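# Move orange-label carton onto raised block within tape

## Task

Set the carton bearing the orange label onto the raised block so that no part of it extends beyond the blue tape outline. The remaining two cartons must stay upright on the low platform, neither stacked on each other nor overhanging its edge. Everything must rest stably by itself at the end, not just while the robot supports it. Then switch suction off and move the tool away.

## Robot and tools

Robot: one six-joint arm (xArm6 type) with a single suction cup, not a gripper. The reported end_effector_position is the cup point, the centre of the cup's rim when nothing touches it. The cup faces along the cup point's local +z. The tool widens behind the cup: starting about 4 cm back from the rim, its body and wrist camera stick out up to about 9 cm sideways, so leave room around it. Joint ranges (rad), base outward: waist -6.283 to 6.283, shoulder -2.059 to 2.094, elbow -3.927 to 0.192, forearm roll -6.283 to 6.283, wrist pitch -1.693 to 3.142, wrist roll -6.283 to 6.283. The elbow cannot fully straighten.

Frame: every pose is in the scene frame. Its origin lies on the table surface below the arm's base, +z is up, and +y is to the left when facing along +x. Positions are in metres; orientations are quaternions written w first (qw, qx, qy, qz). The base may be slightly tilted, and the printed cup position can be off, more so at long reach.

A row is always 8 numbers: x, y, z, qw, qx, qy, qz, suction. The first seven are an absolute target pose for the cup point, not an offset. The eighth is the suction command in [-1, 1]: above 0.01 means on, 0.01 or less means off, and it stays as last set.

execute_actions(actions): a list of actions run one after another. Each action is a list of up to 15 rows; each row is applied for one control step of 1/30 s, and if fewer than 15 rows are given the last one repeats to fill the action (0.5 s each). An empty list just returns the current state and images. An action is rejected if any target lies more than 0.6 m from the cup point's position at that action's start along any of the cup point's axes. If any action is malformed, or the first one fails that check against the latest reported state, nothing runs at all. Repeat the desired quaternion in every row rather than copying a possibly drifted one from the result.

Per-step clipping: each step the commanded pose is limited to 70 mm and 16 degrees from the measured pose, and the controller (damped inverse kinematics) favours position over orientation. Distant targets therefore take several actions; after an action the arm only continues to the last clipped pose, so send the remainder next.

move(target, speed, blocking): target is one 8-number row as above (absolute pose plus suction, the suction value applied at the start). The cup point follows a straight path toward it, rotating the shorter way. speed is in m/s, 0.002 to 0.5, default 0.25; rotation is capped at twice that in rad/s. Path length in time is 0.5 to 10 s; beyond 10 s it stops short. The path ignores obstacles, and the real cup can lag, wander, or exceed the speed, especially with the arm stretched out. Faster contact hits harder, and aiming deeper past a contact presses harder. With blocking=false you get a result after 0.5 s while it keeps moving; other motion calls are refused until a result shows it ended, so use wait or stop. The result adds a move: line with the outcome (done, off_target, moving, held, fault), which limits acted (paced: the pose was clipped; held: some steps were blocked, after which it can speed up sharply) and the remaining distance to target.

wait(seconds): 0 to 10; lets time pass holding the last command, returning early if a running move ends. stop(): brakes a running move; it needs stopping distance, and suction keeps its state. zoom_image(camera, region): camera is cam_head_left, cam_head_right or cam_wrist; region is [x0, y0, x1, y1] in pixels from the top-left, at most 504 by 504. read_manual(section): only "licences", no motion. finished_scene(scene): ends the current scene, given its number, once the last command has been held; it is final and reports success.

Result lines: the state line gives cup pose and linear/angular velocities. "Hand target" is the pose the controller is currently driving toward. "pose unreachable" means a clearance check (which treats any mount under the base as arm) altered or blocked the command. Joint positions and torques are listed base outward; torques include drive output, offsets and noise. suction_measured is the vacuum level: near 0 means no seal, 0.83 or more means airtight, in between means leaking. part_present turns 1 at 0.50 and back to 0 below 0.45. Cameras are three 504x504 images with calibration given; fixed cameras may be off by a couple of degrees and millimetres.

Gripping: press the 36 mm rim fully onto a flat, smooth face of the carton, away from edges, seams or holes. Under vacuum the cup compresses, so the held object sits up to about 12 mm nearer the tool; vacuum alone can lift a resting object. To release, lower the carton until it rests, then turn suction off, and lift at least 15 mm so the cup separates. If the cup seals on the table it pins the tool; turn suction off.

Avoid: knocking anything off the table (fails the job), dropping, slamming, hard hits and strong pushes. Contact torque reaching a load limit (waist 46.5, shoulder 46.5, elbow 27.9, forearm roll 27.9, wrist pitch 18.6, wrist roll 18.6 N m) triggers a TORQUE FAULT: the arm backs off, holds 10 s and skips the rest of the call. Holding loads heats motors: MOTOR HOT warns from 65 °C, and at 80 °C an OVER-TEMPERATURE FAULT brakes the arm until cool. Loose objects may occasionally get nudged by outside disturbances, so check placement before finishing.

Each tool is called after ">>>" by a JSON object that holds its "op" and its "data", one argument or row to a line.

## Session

>>> {"op": "execute_actions", "data": {
  "actions": []
}}

Scene clock: 0.00 s.
end_effector_position=(+0.3981, -0.0217, +0.3009) suction_measured=0.00 part_present=0 end_effector_quat_wxyz=(-0.001, +0.027, +1.000, +0.002) end_effector_velocity=(+0.000, +0.000, +0.001) end_effector_angular_velocity=(+0.000, -0.002, +0.000)
Joint positions: [-0.001 -0.265 -0.927 -0.001  1.196  2.359]
Joint velocities: [ 0.    -0.001 -0.001  0.    -0.    -0.   ]
Joint torques (N m, as the arm reports them, + toward a larger angle): no reading
Hand target: +0.398, -0.022, +0.301; -0.001, +0.027, +1.000, +0.002
camera_calibration (this result's frames):
cam_wrist: T_world_to_cam=[[-0.090325, -0.994308, 0.0565027, 0.00523469], [-0.880973, 0.106231, 0.461087, 0.236486], [-0.464465, -0.00812972, -0.885554, 0.530701], [0, 0, 0, 1]] pos_world=[0.455303, -0.0156029, 0.360628]

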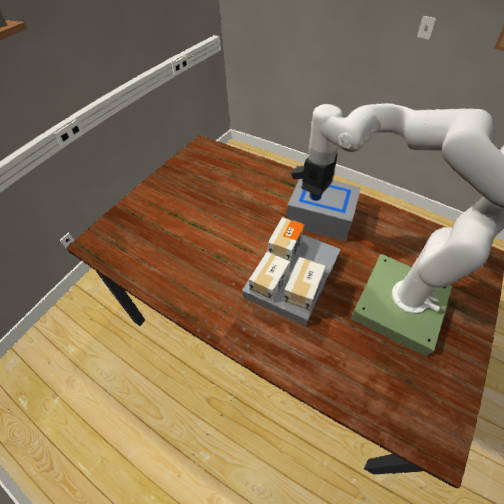

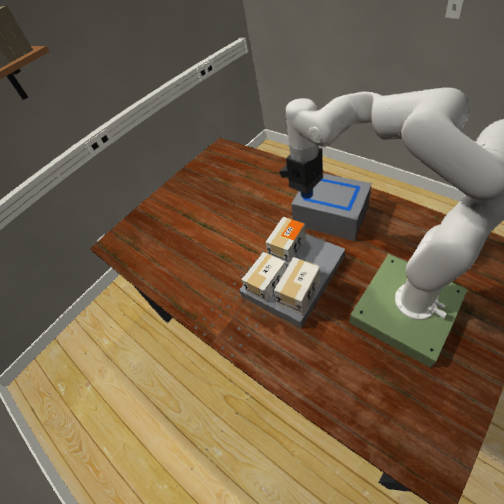

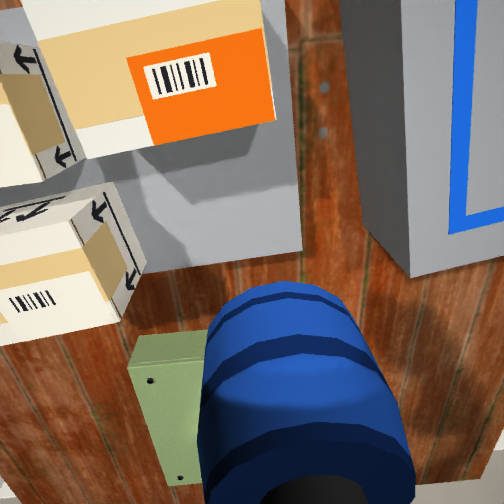

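>>> {"op": "move", "data": {
  "target": [0.467,0.026,0.17,0,0,1,0,0]
}}

>>> {"op": "move", "data": {
  "target": [0.464,0.026,0.1,0,0,1,0,1],
  "speed": 0.04
}}

Scene clock: 8.70 s.
end_effector_position=(+0.4671, +0.0258, +0.1707) suction_measured=0.00 part_present=0 end_effector_quat_wxyz=(+0.001, -0.000, +1.000, -0.000) end_effector_velocity=(-0.002, +0.001, -0.005) end_effector_angular_velocity=(-0.000, +0.010, +0.001)
Joint positions: [ 0.108  0.118 -0.951 -0.006  0.834  2.418]
Joint velocities: [ 0.001  0.008  0.003  0.001 -0.001  0.   ]
Joint torques (N m, as the arm reports them, + toward a larger angle): [  1.74 -19.93 -12.63  -0.08  -1.45   0.09]
Hand target: +0.467, +0.026, +0.170; +0.000, -0.000, +1.000, -0.000
Off the commanded pose: 0.001 m, 0 deg.
move: done
camera_calibration (this result's frames):
cam_wrist: T_world_to_cam=[[-0.0370958, -0.99754, 0.0594747, 0.0407248], [-0.887055, 0.0602765, 0.457712, 0.356839], [-0.460171, -0.0357781, -0.887109, 0.446794], [0, 0, 0, 1]] pos_world=[0.523648, 0.0351011, 0.230604]

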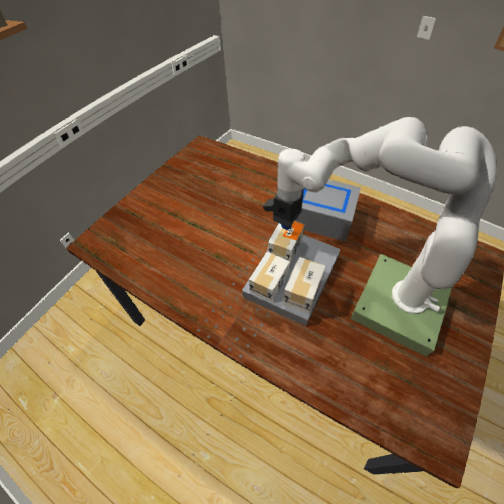

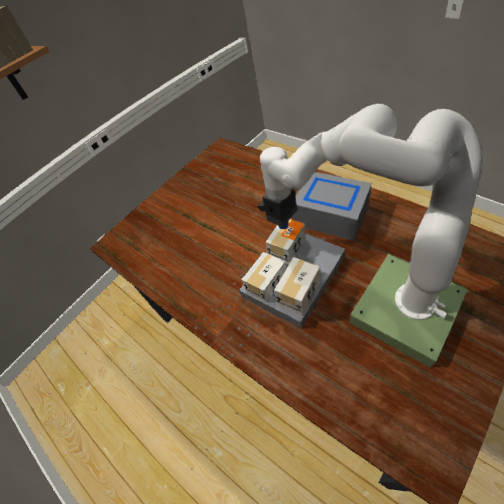

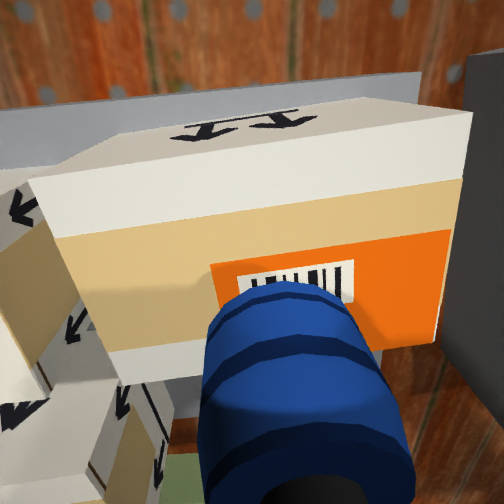

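Scene clock: 10.73 s.
end_effector_position=(+0.4773, +0.0268, +0.1187) suction_measured=1.00 part_present=1 end_effector_quat_wxyz=(+0.021, -0.000, +1.000, +0.001) end_effector_velocity=(+0.000, -0.000, -0.000) end_effector_angular_velocity=(+0.000, -0.001, -0.001)
Joint positions: [ 0.108  0.227 -0.907 -0.006  0.64   2.419]
Joint velocities: [-0.001  0.     0.001  0.    -0.002 -0.   ]
Joint torques (N m, as the arm reports them, + toward a larger angle): [ 1.58 14.91  3.09 -0.03 -1.39  0.15]
Hand target: +0.463, +0.026, +0.101; -0.000, -0.000, +1.000, +0.000
Off the commanded pose: 0.023 m, 2 deg.
move: off_target
camera_calibration (this result's frames):
cam_wrist: T_world_to_cam=[[-0.0395317, -0.997694, 0.05517, 0.0468666], [-0.90508, 0.0591482, 0.421107, 0.402608], [-0.423399, -0.0332862, -0.905331, 0.389982], [0, 0, 0, 1]] pos_world=[0.531364, 0.035926, 0.180936]

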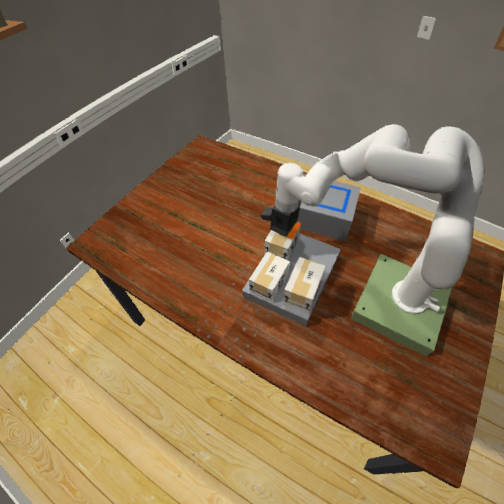

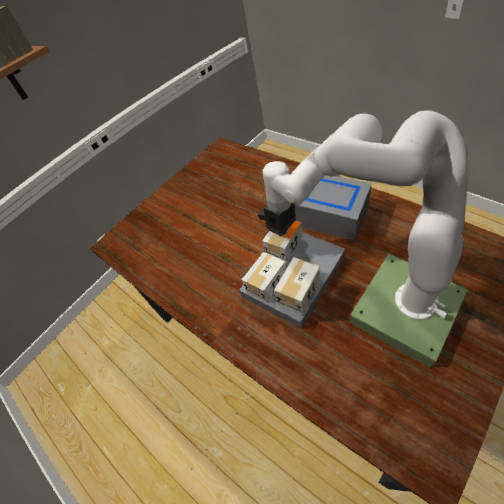

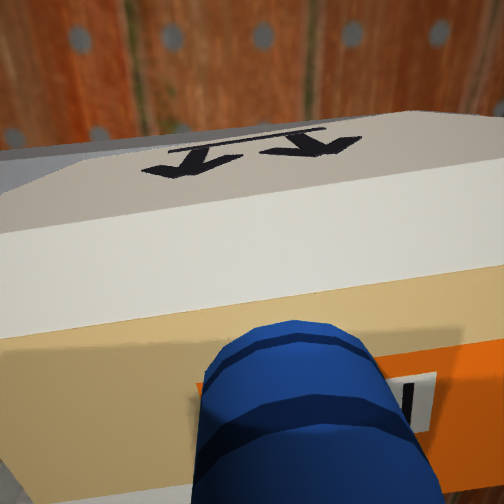

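>>> {"op": "move", "data": {
  "target": [0.47,0.026,0.3,0,0,1,0,1],
  "speed": 0.15
}}

>>> {"op": "move", "data": {
  "target": [0.419,-0.24,0.3,0,0.6915,0.722,0,1],
  "speed": 0.2
}}

>>> {"op": "move", "data": {
  "target": [0.419,-0.24,0.235,0,0.6915,0.722,0,1],
  "speed": 0.06
}}

>>> {"op": "zoom_image", "data": {
  "camera": "cam_head_right",
  "region": [260, 110, 400, 260]
}}

>>> {"op": "zoom_image", "data": {
  "camera": "cam_head_left",
  "region": [260, 110, 400, 260]
}}

Scene clock: 16.03 s.
end_effector_position=(+0.4700, +0.0259, +0.2992) suction_measured=1.00 part_present=1 end_effector_quat_wxyz=(-0.001, +0.000, +1.000, -0.000) end_effector_velocity=(+0.003, -0.000, +0.008) end_effector_angular_velocity=(-0.001, -0.017, +0.001)
Joint positions: [ 0.109 -0.016 -1.18  -0.005  1.199  2.418]
Joint velocities: [ 0.    -0.007 -0.012 -0.002  0.002 -0.   ]
Joint torques (N m, as the arm reports them, + toward a larger angle): [  1.69 -21.11 -15.64  -0.12  -1.62   0.29]
Hand target: +0.470, +0.026, +0.300; +0.000, +0.000, +1.000, -0.000
Off the commanded pose: 0.001 m, 0 deg.
move: done
camera_calibration (this result's frames):
cam_wrist: T_world_to_cam=[[-0.0375936, -0.997486, 0.0600763, 0.0332949], [-0.885598, 0.0611065, 0.460415, 0.299031], [-0.462929, -0.0358948, -0.885668, 0.562967], [0, 0, 0, 1]] pos_world=[0.526687, 0.035146, 0.358923]

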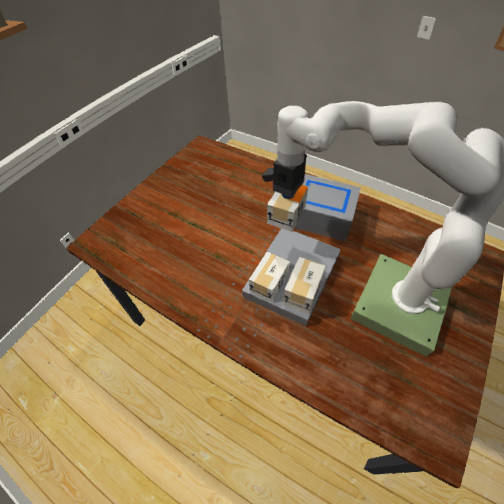

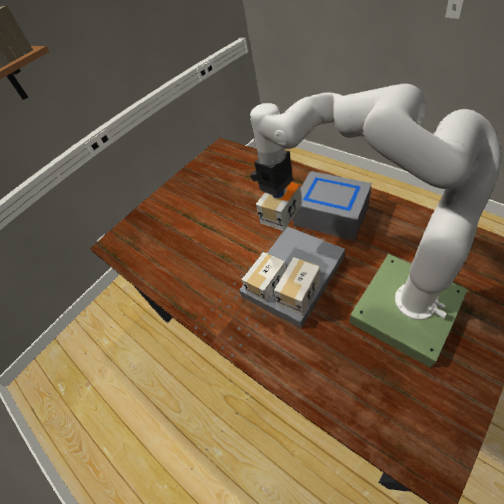

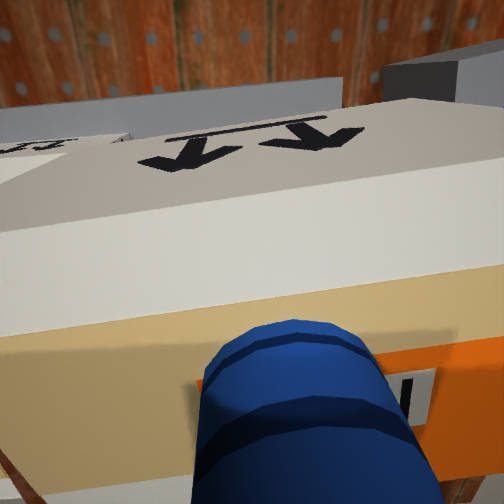

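Scene clock: 20.20 s.
end_effector_position=(+0.4187, -0.2392, +0.3000) suction_measured=1.00 part_present=1 end_effector_quat_wxyz=(-0.001, +0.691, +0.722, +0.001) end_effector_velocity=(-0.000, -0.001, +0.000) end_effector_angular_velocity=(+0.001, +0.001, -0.007)
Joint positions: [-0.466  0.018 -1.224 -0.003  1.207  3.368]
Joint velocities: [-0.002  0.001 -0.003  0.001  0.003  0.005]
Joint torques (N m, as the arm reports them, + toward a larger angle): [  2.01 -21.81 -15.38  -0.16  -1.56   0.2 ]
Hand target: +0.419, -0.239, +0.300; -0.001, +0.692, +0.722, +0.001
Off the commanded pose: 0.001 m, 0 deg.
move: done
camera_calibration (this result's frames):
cam_wrist: T_world_to_cam=[[-0.998203, -0.00685867, 0.0595211, 0.406292], [0.0213934, 0.887139, 0.461006, 0.0870963], [-0.0559654, 0.461451, -0.885399, 0.478962], [0, 0, 0, 1]] pos_world=[0.430504, -0.295498, 0.359738]

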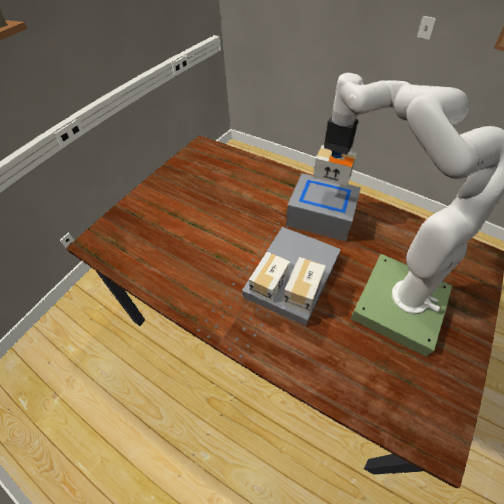

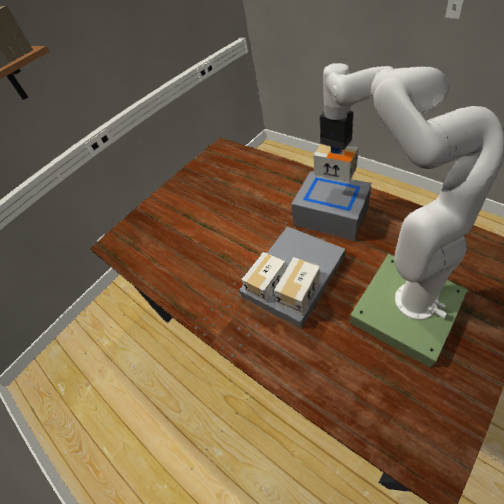

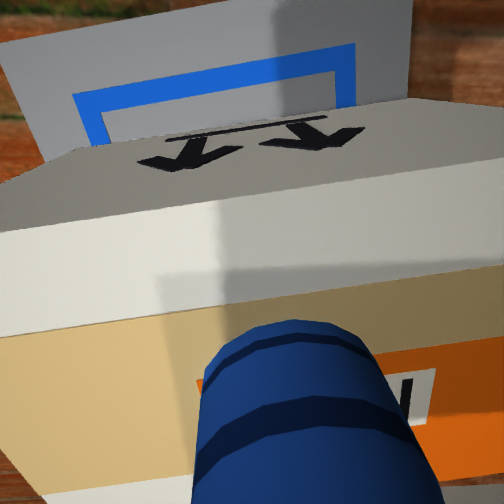

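Scene clock: 21.60 s.
end_effector_position=(+0.4191, -0.2400, +0.2355) suction_measured=1.00 part_present=1 end_effector_quat_wxyz=(+0.000, +0.692, +0.722, +0.000) end_effector_velocity=(+0.002, -0.001, +0.002) end_effector_angular_velocity=(-0.005, -0.007, +0.000)
Joint positions: [-0.467  0.071 -1.097 -0.005  1.025  3.37 ]
Joint velocities: [-0.    -0.001 -0.003 -0.001 -0.004  0.   ]
Joint torques (N m, as the arm reports them, + toward a larger angle): [  1.72 -22.56 -14.97  -0.05  -1.54   0.21]
Hand target: +0.419, -0.240, +0.235; -0.000, +0.692, +0.722, +0.000
Off the commanded pose: 0.000 m, 0 deg.
move: done
camera_calibration (this result's frames):
cam_wrist: T_world_to_cam=[[-0.998259, -0.0060704, 0.0586777, 0.41092], [0.0215626, 0.888312, 0.458734, 0.118326], [-0.0549088, 0.4592, -0.886634, 0.421518], [0, 0, 0, 1]] pos_world=[0.430798, -0.296177, 0.29534]

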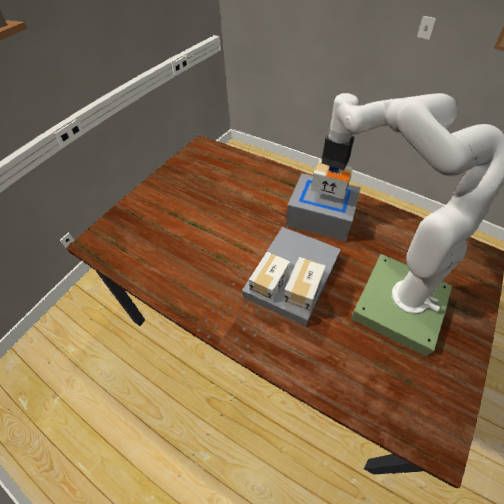

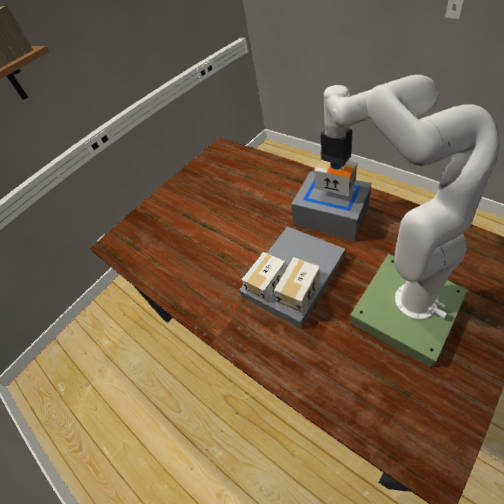

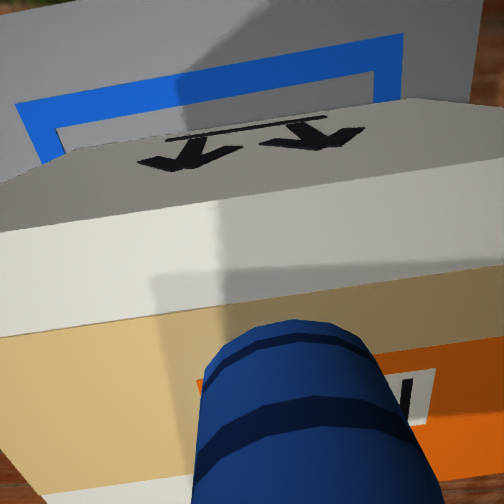

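Region (260, 110, 400, 260) of cam_head_right's 504x504 image, scaled by 3.360, with more detail than that image has; it fills the left 470 columns of this view, and the rest is white.

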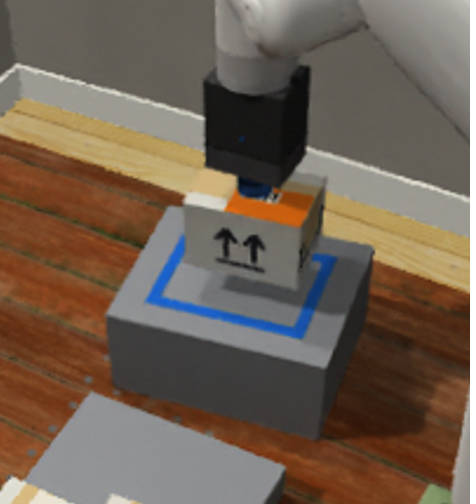

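Region (260, 110, 400, 260) of cam_head_left's 504x504 image, scaled by 3.360, with more detail than that image has; it fills the left 470 columns of this view, and the rest is white.

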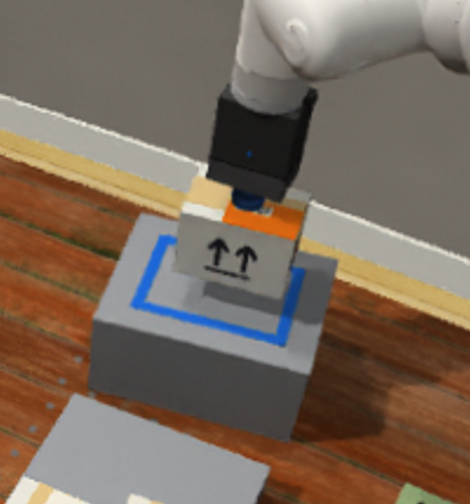

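>>> {"op": "move", "data": {
  "target": [0.435,-0.238,0.205,0,0.6915,0.722,0,1],
  "speed": 0.04
}}

>>> {"op": "zoom_image", "data": {
  "camera": "cam_head_right",
  "region": [270, 130, 390, 250]
}}

>>> {"op": "zoom_image", "data": {
  "camera": "cam_head_left",
  "region": [270, 130, 390, 250]
}}

Scene clock: 29.67 s.
end_effector_position=(+0.4350, -0.2381, +0.2052) suction_measured=1.00 part_present=1 end_effector_quat_wxyz=(+0.000, +0.692, +0.722, +0.000) end_effector_velocity=(+0.002, -0.001, +0.002) end_effector_angular_velocity=(-0.003, -0.006, -0.000)
Joint positions: [-0.448  0.15  -1.104 -0.006  0.954  3.389]
Joint velocities: [-0.    -0.    -0.005  0.    -0.001  0.   ]
Joint torques (N m, as the arm reports them, + toward a larger angle): [  1.63 -23.72 -14.69  -0.12  -1.58   0.17]
Hand target: +0.435, -0.238, +0.205; +0.000, +0.692, +0.722, -0.000
Off the commanded pose: 0.000 m, 0 deg.
move: done
camera_calibration (this result's frames):
cam_wrist: T_world_to_cam=[[-0.998238, -0.00591779, 0.0590465, 0.428533], [0.0218716, 0.888278, 0.458786, 0.129959], [-0.0551647, 0.459269, -0.886583, 0.394835], [0, 0, 0, 1]] pos_world=[0.446717, -0.294239, 0.265127]

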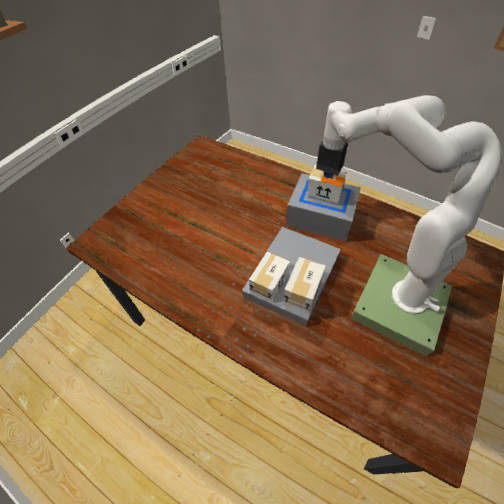

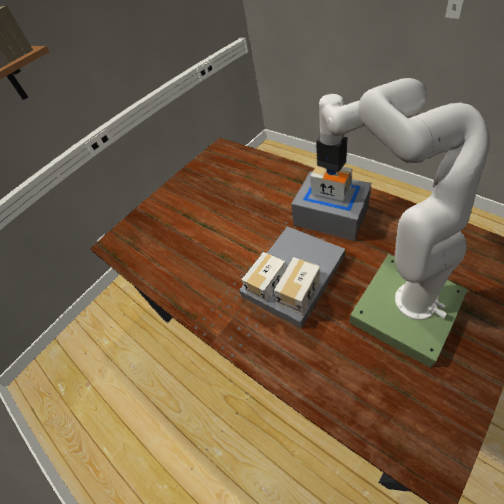

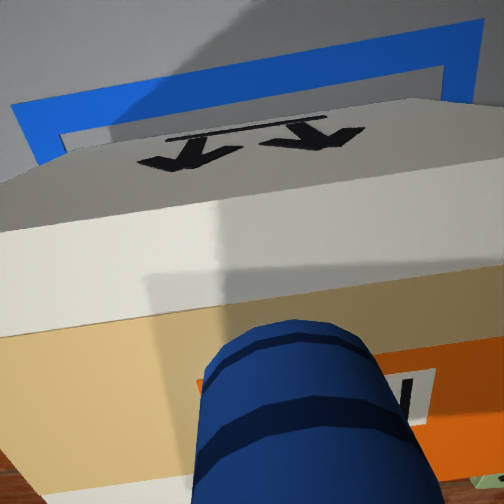

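Region (270, 130, 390, 250) of cam_head_right's 504x504 image, scaled by 4.200, with more detail than that image has.

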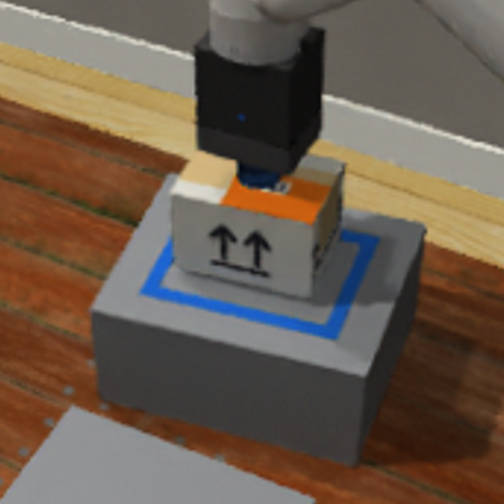

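Region (270, 130, 390, 250) of cam_head_left's 504x504 image, scaled by 4.200, with more detail than that image has.

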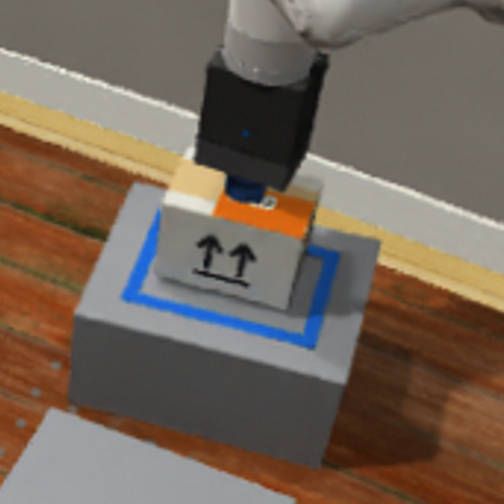

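>>> {"op": "move", "data": {
  "target": [0.430,-0.238,0.195,0,0.679,0.734,0,1],
  "speed": 0.03
}}

>>> {"op": "zoom_image", "data": {
  "camera": "cam_head_right",
  "region": [270, 130, 390, 250]
}}

Scene clock: 34.57 s.
end_effector_position=(+0.4300, -0.2380, +0.1951) suction_measured=1.00 part_present=1 end_effector_quat_wxyz=(+0.000, +0.679, +0.734, +0.000) end_effector_velocity=(+0.002, -0.001, +0.002) end_effector_angular_velocity=(-0.003, -0.007, +0.002)
Joint positions: [-0.452  0.15  -1.073 -0.006  0.923  3.35 ]
Joint velocities: [-0.    -0.002 -0.002  0.001 -0.004 -0.003]
Joint torques (N m, as the arm reports them, + toward a larger angle): [  1.77 -23.77 -14.67  -0.07  -1.61   0.21]
Hand target: +0.430, -0.238, +0.195; -0.000, +0.679, +0.734, +0.000
Off the commanded pose: 0.000 m, 0 deg.
move: done
camera_calibration (this result's frames):
cam_wrist: T_world_to_cam=[[-0.997422, -0.040327, 0.0593546, 0.415566], [-0.00860583, 0.888402, 0.458985, 0.147747], [-0.0712403, 0.457291, -0.886459, 0.391934], [0, 0, 0, 1]] pos_world=[0.443688, -0.293728, 0.254954]

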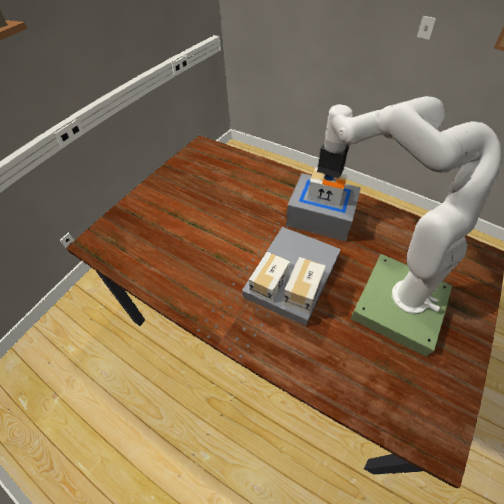

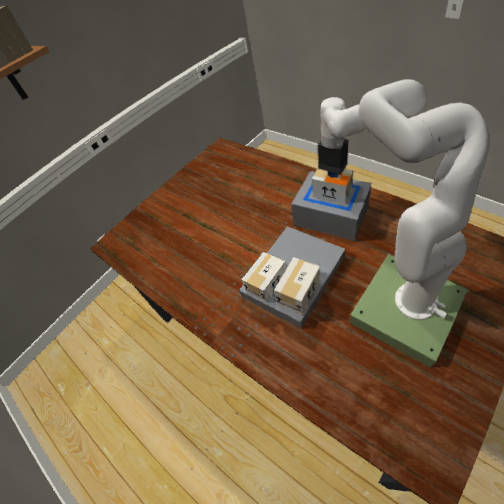

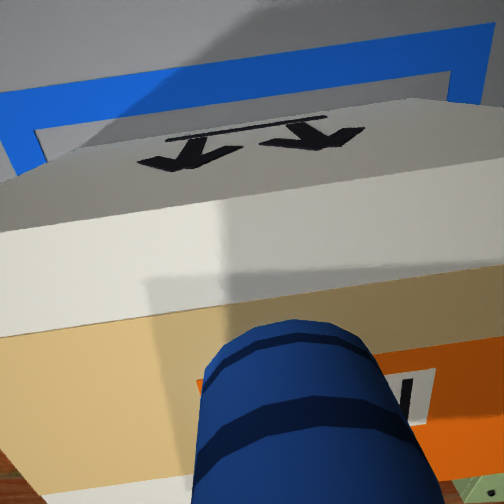

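Region (270, 130, 390, 250) of cam_head_right's 504x504 image, scaled by 4.200, with more detail than that image has.

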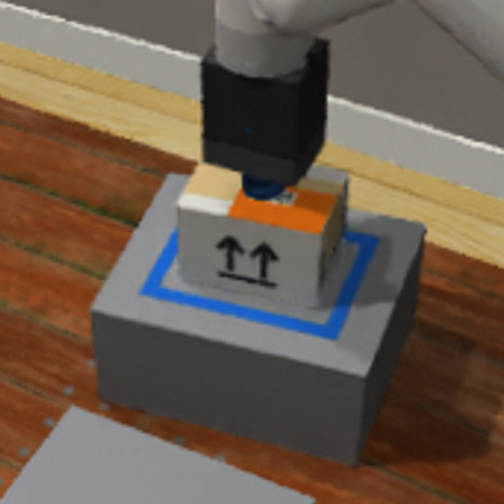

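>>> {"op": "move", "data": {
  "target": [0.430,-0.238,0.18,0,0.679,0.734,0,1],
  "speed": 0.02
}}

Scene clock: 36.77 s.
end_effector_position=(+0.4357, -0.2412, +0.1914) suction_measured=1.00 part_present=1 end_effector_quat_wxyz=(+0.012, +0.679, +0.734, +0.003) end_effector_velocity=(-0.000, -0.000, -0.001) end_effector_angular_velocity=(+0.001, +0.001, -0.001)
Joint positions: [-0.453  0.159 -1.067 -0.006  0.883  3.35 ]
Joint velocities: [-0.     0.001  0.001  0.    -0.001  0.   ]
Joint torques (N m, as the arm reports them, + toward a larger angle): [ 1.76  5.92 -0.05 -0.03 -1.78  0.09]
Hand target: +0.430, -0.238, +0.180; -0.000, +0.679, +0.734, +0.000
Off the commanded pose: 0.013 m, 1 deg.
move: off_target
camera_calibration (this result's frames):
cam_wrist: T_world_to_cam=[[-0.998477, -0.0398212, 0.0381899, 0.425951], [-0.0185097, 0.893814, 0.448056, 0.160073], [-0.0519767, 0.446667, -0.893189, 0.380836], [0, 0, 0, 1]] pos_world=[0.44806, -0.29622, 0.25217]

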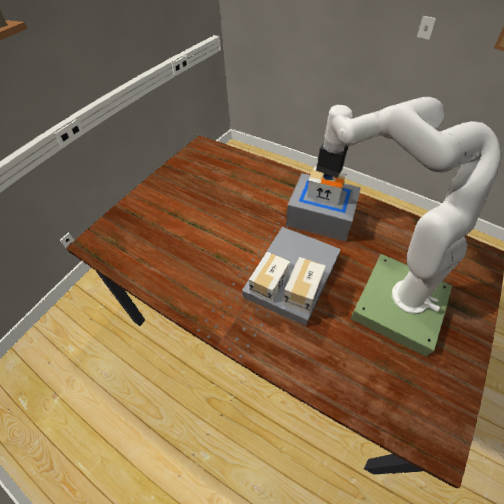

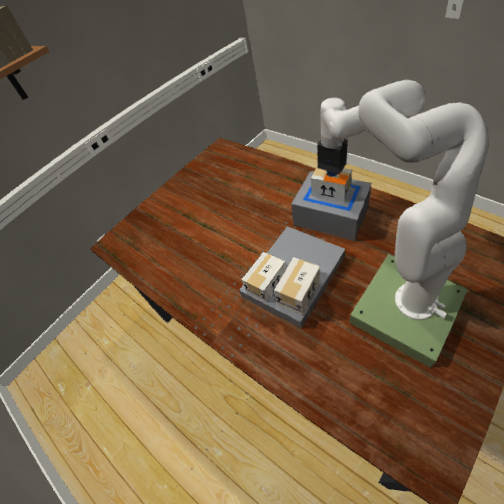

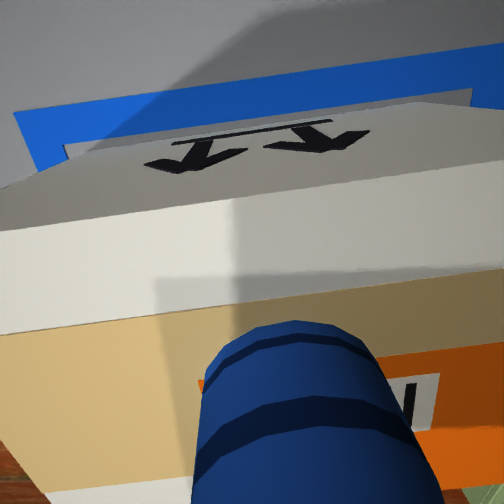

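>>> {"op": "execute_actions", "data": {
  "actions": [
    [[0.434,-0.24,0.191,0,0.679,0.734,0,0]],
    [[0.434,-0.24,0.191,0,0.679,0.734,0,0]]
  ]
}}

>>> {"op": "move", "data": {
  "target": [0.434,-0.24,0.33,0,0.679,0.734,0,0],
  "speed": 0.15
}}

>>> {"op": "zoom_image", "data": {
  "camera": "cam_head_right",
  "region": [270, 130, 390, 250]
}}

>>> {"op": "zoom_image", "data": {
  "camera": "cam_head_left",
  "region": [270, 130, 390, 250]
}}

Scene clock: 41.53 s.
end_effector_position=(+0.4353, -0.2408, +0.1925) suction_measured=0.00 part_present=0 end_effector_quat_wxyz=(+0.002, +0.679, +0.734, +0.000) end_effector_velocity=(+0.001, -0.001, +0.001) end_effector_angular_velocity=(-0.002, -0.002, +0.000)
Joint positions: [-0.452  0.17  -1.09  -0.006  0.916  3.35 ]
Joint velocities: [-0.    -0.001 -0.001 -0.001 -0.001 -0.   ]
Joint torques (N m, as the arm reports them, + toward a larger angle): [ 2.89 -6.02 -2.8   0.35  0.72  0.15]
Hand target: +0.434, -0.240, +0.191; -0.000, +0.679, +0.734, -0.000
Off the commanded pose: 0.002 m, 0 deg.
camera_calibration (this result's frames):
cam_wrist: T_world_to_cam=[[-0.99761, -0.0402407, 0.0561753, 0.421572], [-0.0101223, 0.889274, 0.457264, 0.1527], [-0.0683558, 0.455602, -0.887555, 0.389872], [0, 0, 0, 1]] pos_world=[0.44876, -0.296454, 0.252527]

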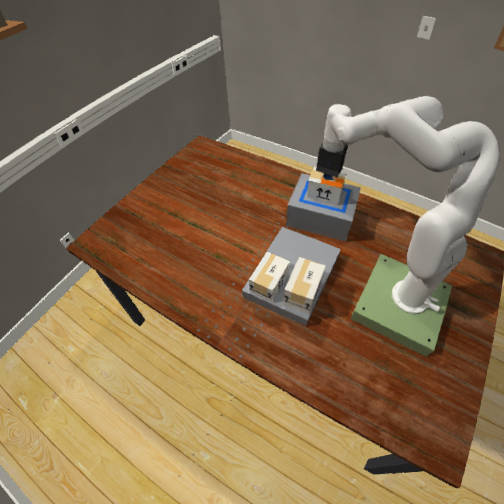

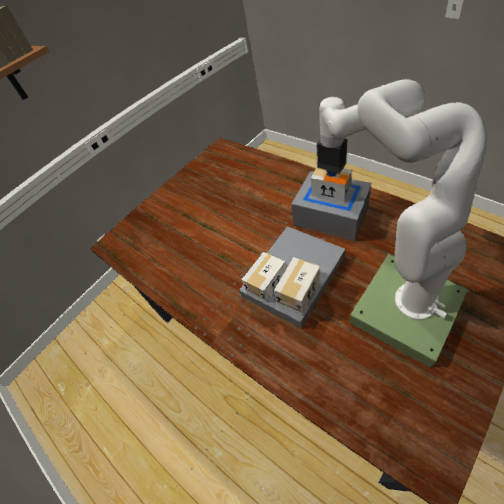

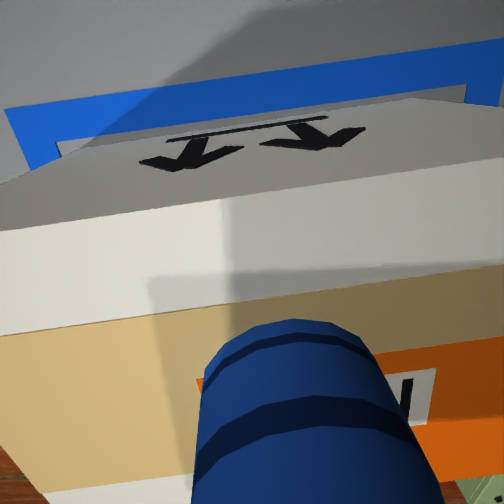

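Scene clock: 42.83 s.
end_effector_position=(+0.4339, -0.2400, +0.3289) suction_measured=0.00 part_present=0 end_effector_quat_wxyz=(-0.001, +0.679, +0.734, -0.000) end_effector_velocity=(+0.000, -0.000, +0.002) end_effector_angular_velocity=(+0.000, -0.000, -0.001)
Joint positions: [-0.451  0.056 -1.352 -0.005  1.297  3.35 ]
Joint velocities: [-0.     0.001 -0.008  0.001  0.007 -0.   ]
Joint torques (N m, as the arm reports them, + toward a larger angle): [  2.13 -20.59 -13.89  -0.09  -1.22   0.09]
Hand target: +0.434, -0.240, +0.330; +0.000, +0.679, +0.734, -0.000
Off the commanded pose: 0.001 m, 0 deg.
move: done
camera_calibration (this result's frames):
cam_wrist: T_world_to_cam=[[-0.99732, -0.0401045, 0.0611968, 0.410743], [-0.00750506, 0.888059, 0.459668, 0.0873628], [-0.0727811, 0.457976, -0.88598, 0.512458], [0, 0, 0, 1]] pos_world=[0.447595, -0.295804, 0.388734]

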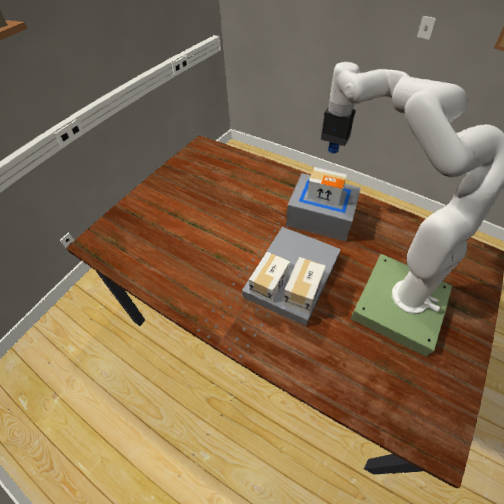

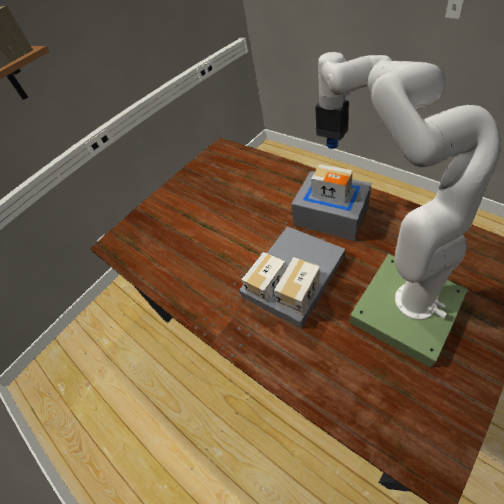

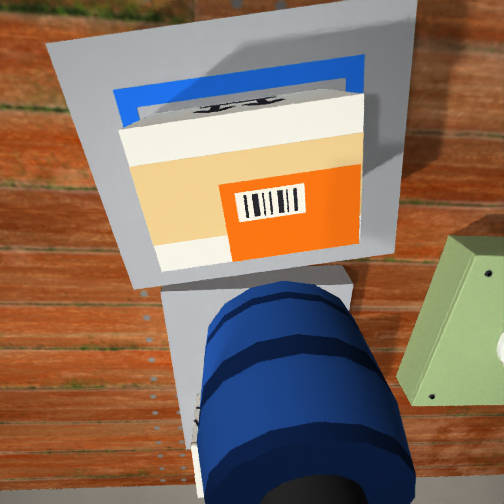

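Region (270, 130, 390, 250) of cam_head_right's 504x504 image, scaled by 4.200, with more detail than that image has.

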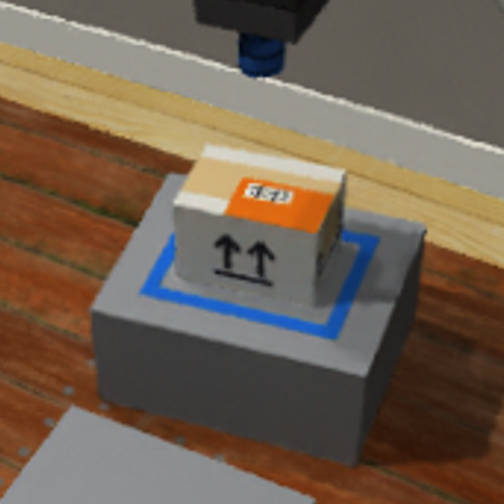

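Region (270, 130, 390, 250) of cam_head_left's 504x504 image, scaled by 4.200, with more detail than that image has.

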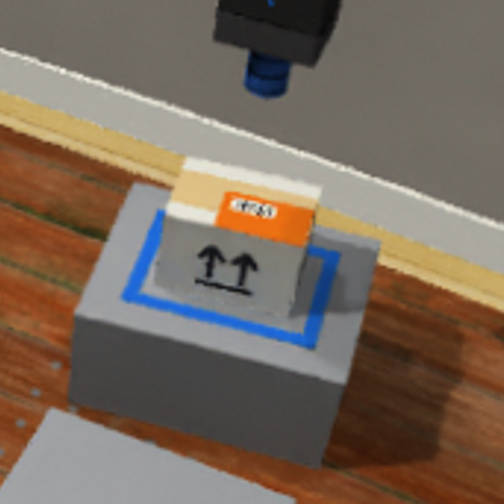

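>>> {"op": "finished_scene", "data": {
  "scene": 2
}}

The scene is finished: the task was done.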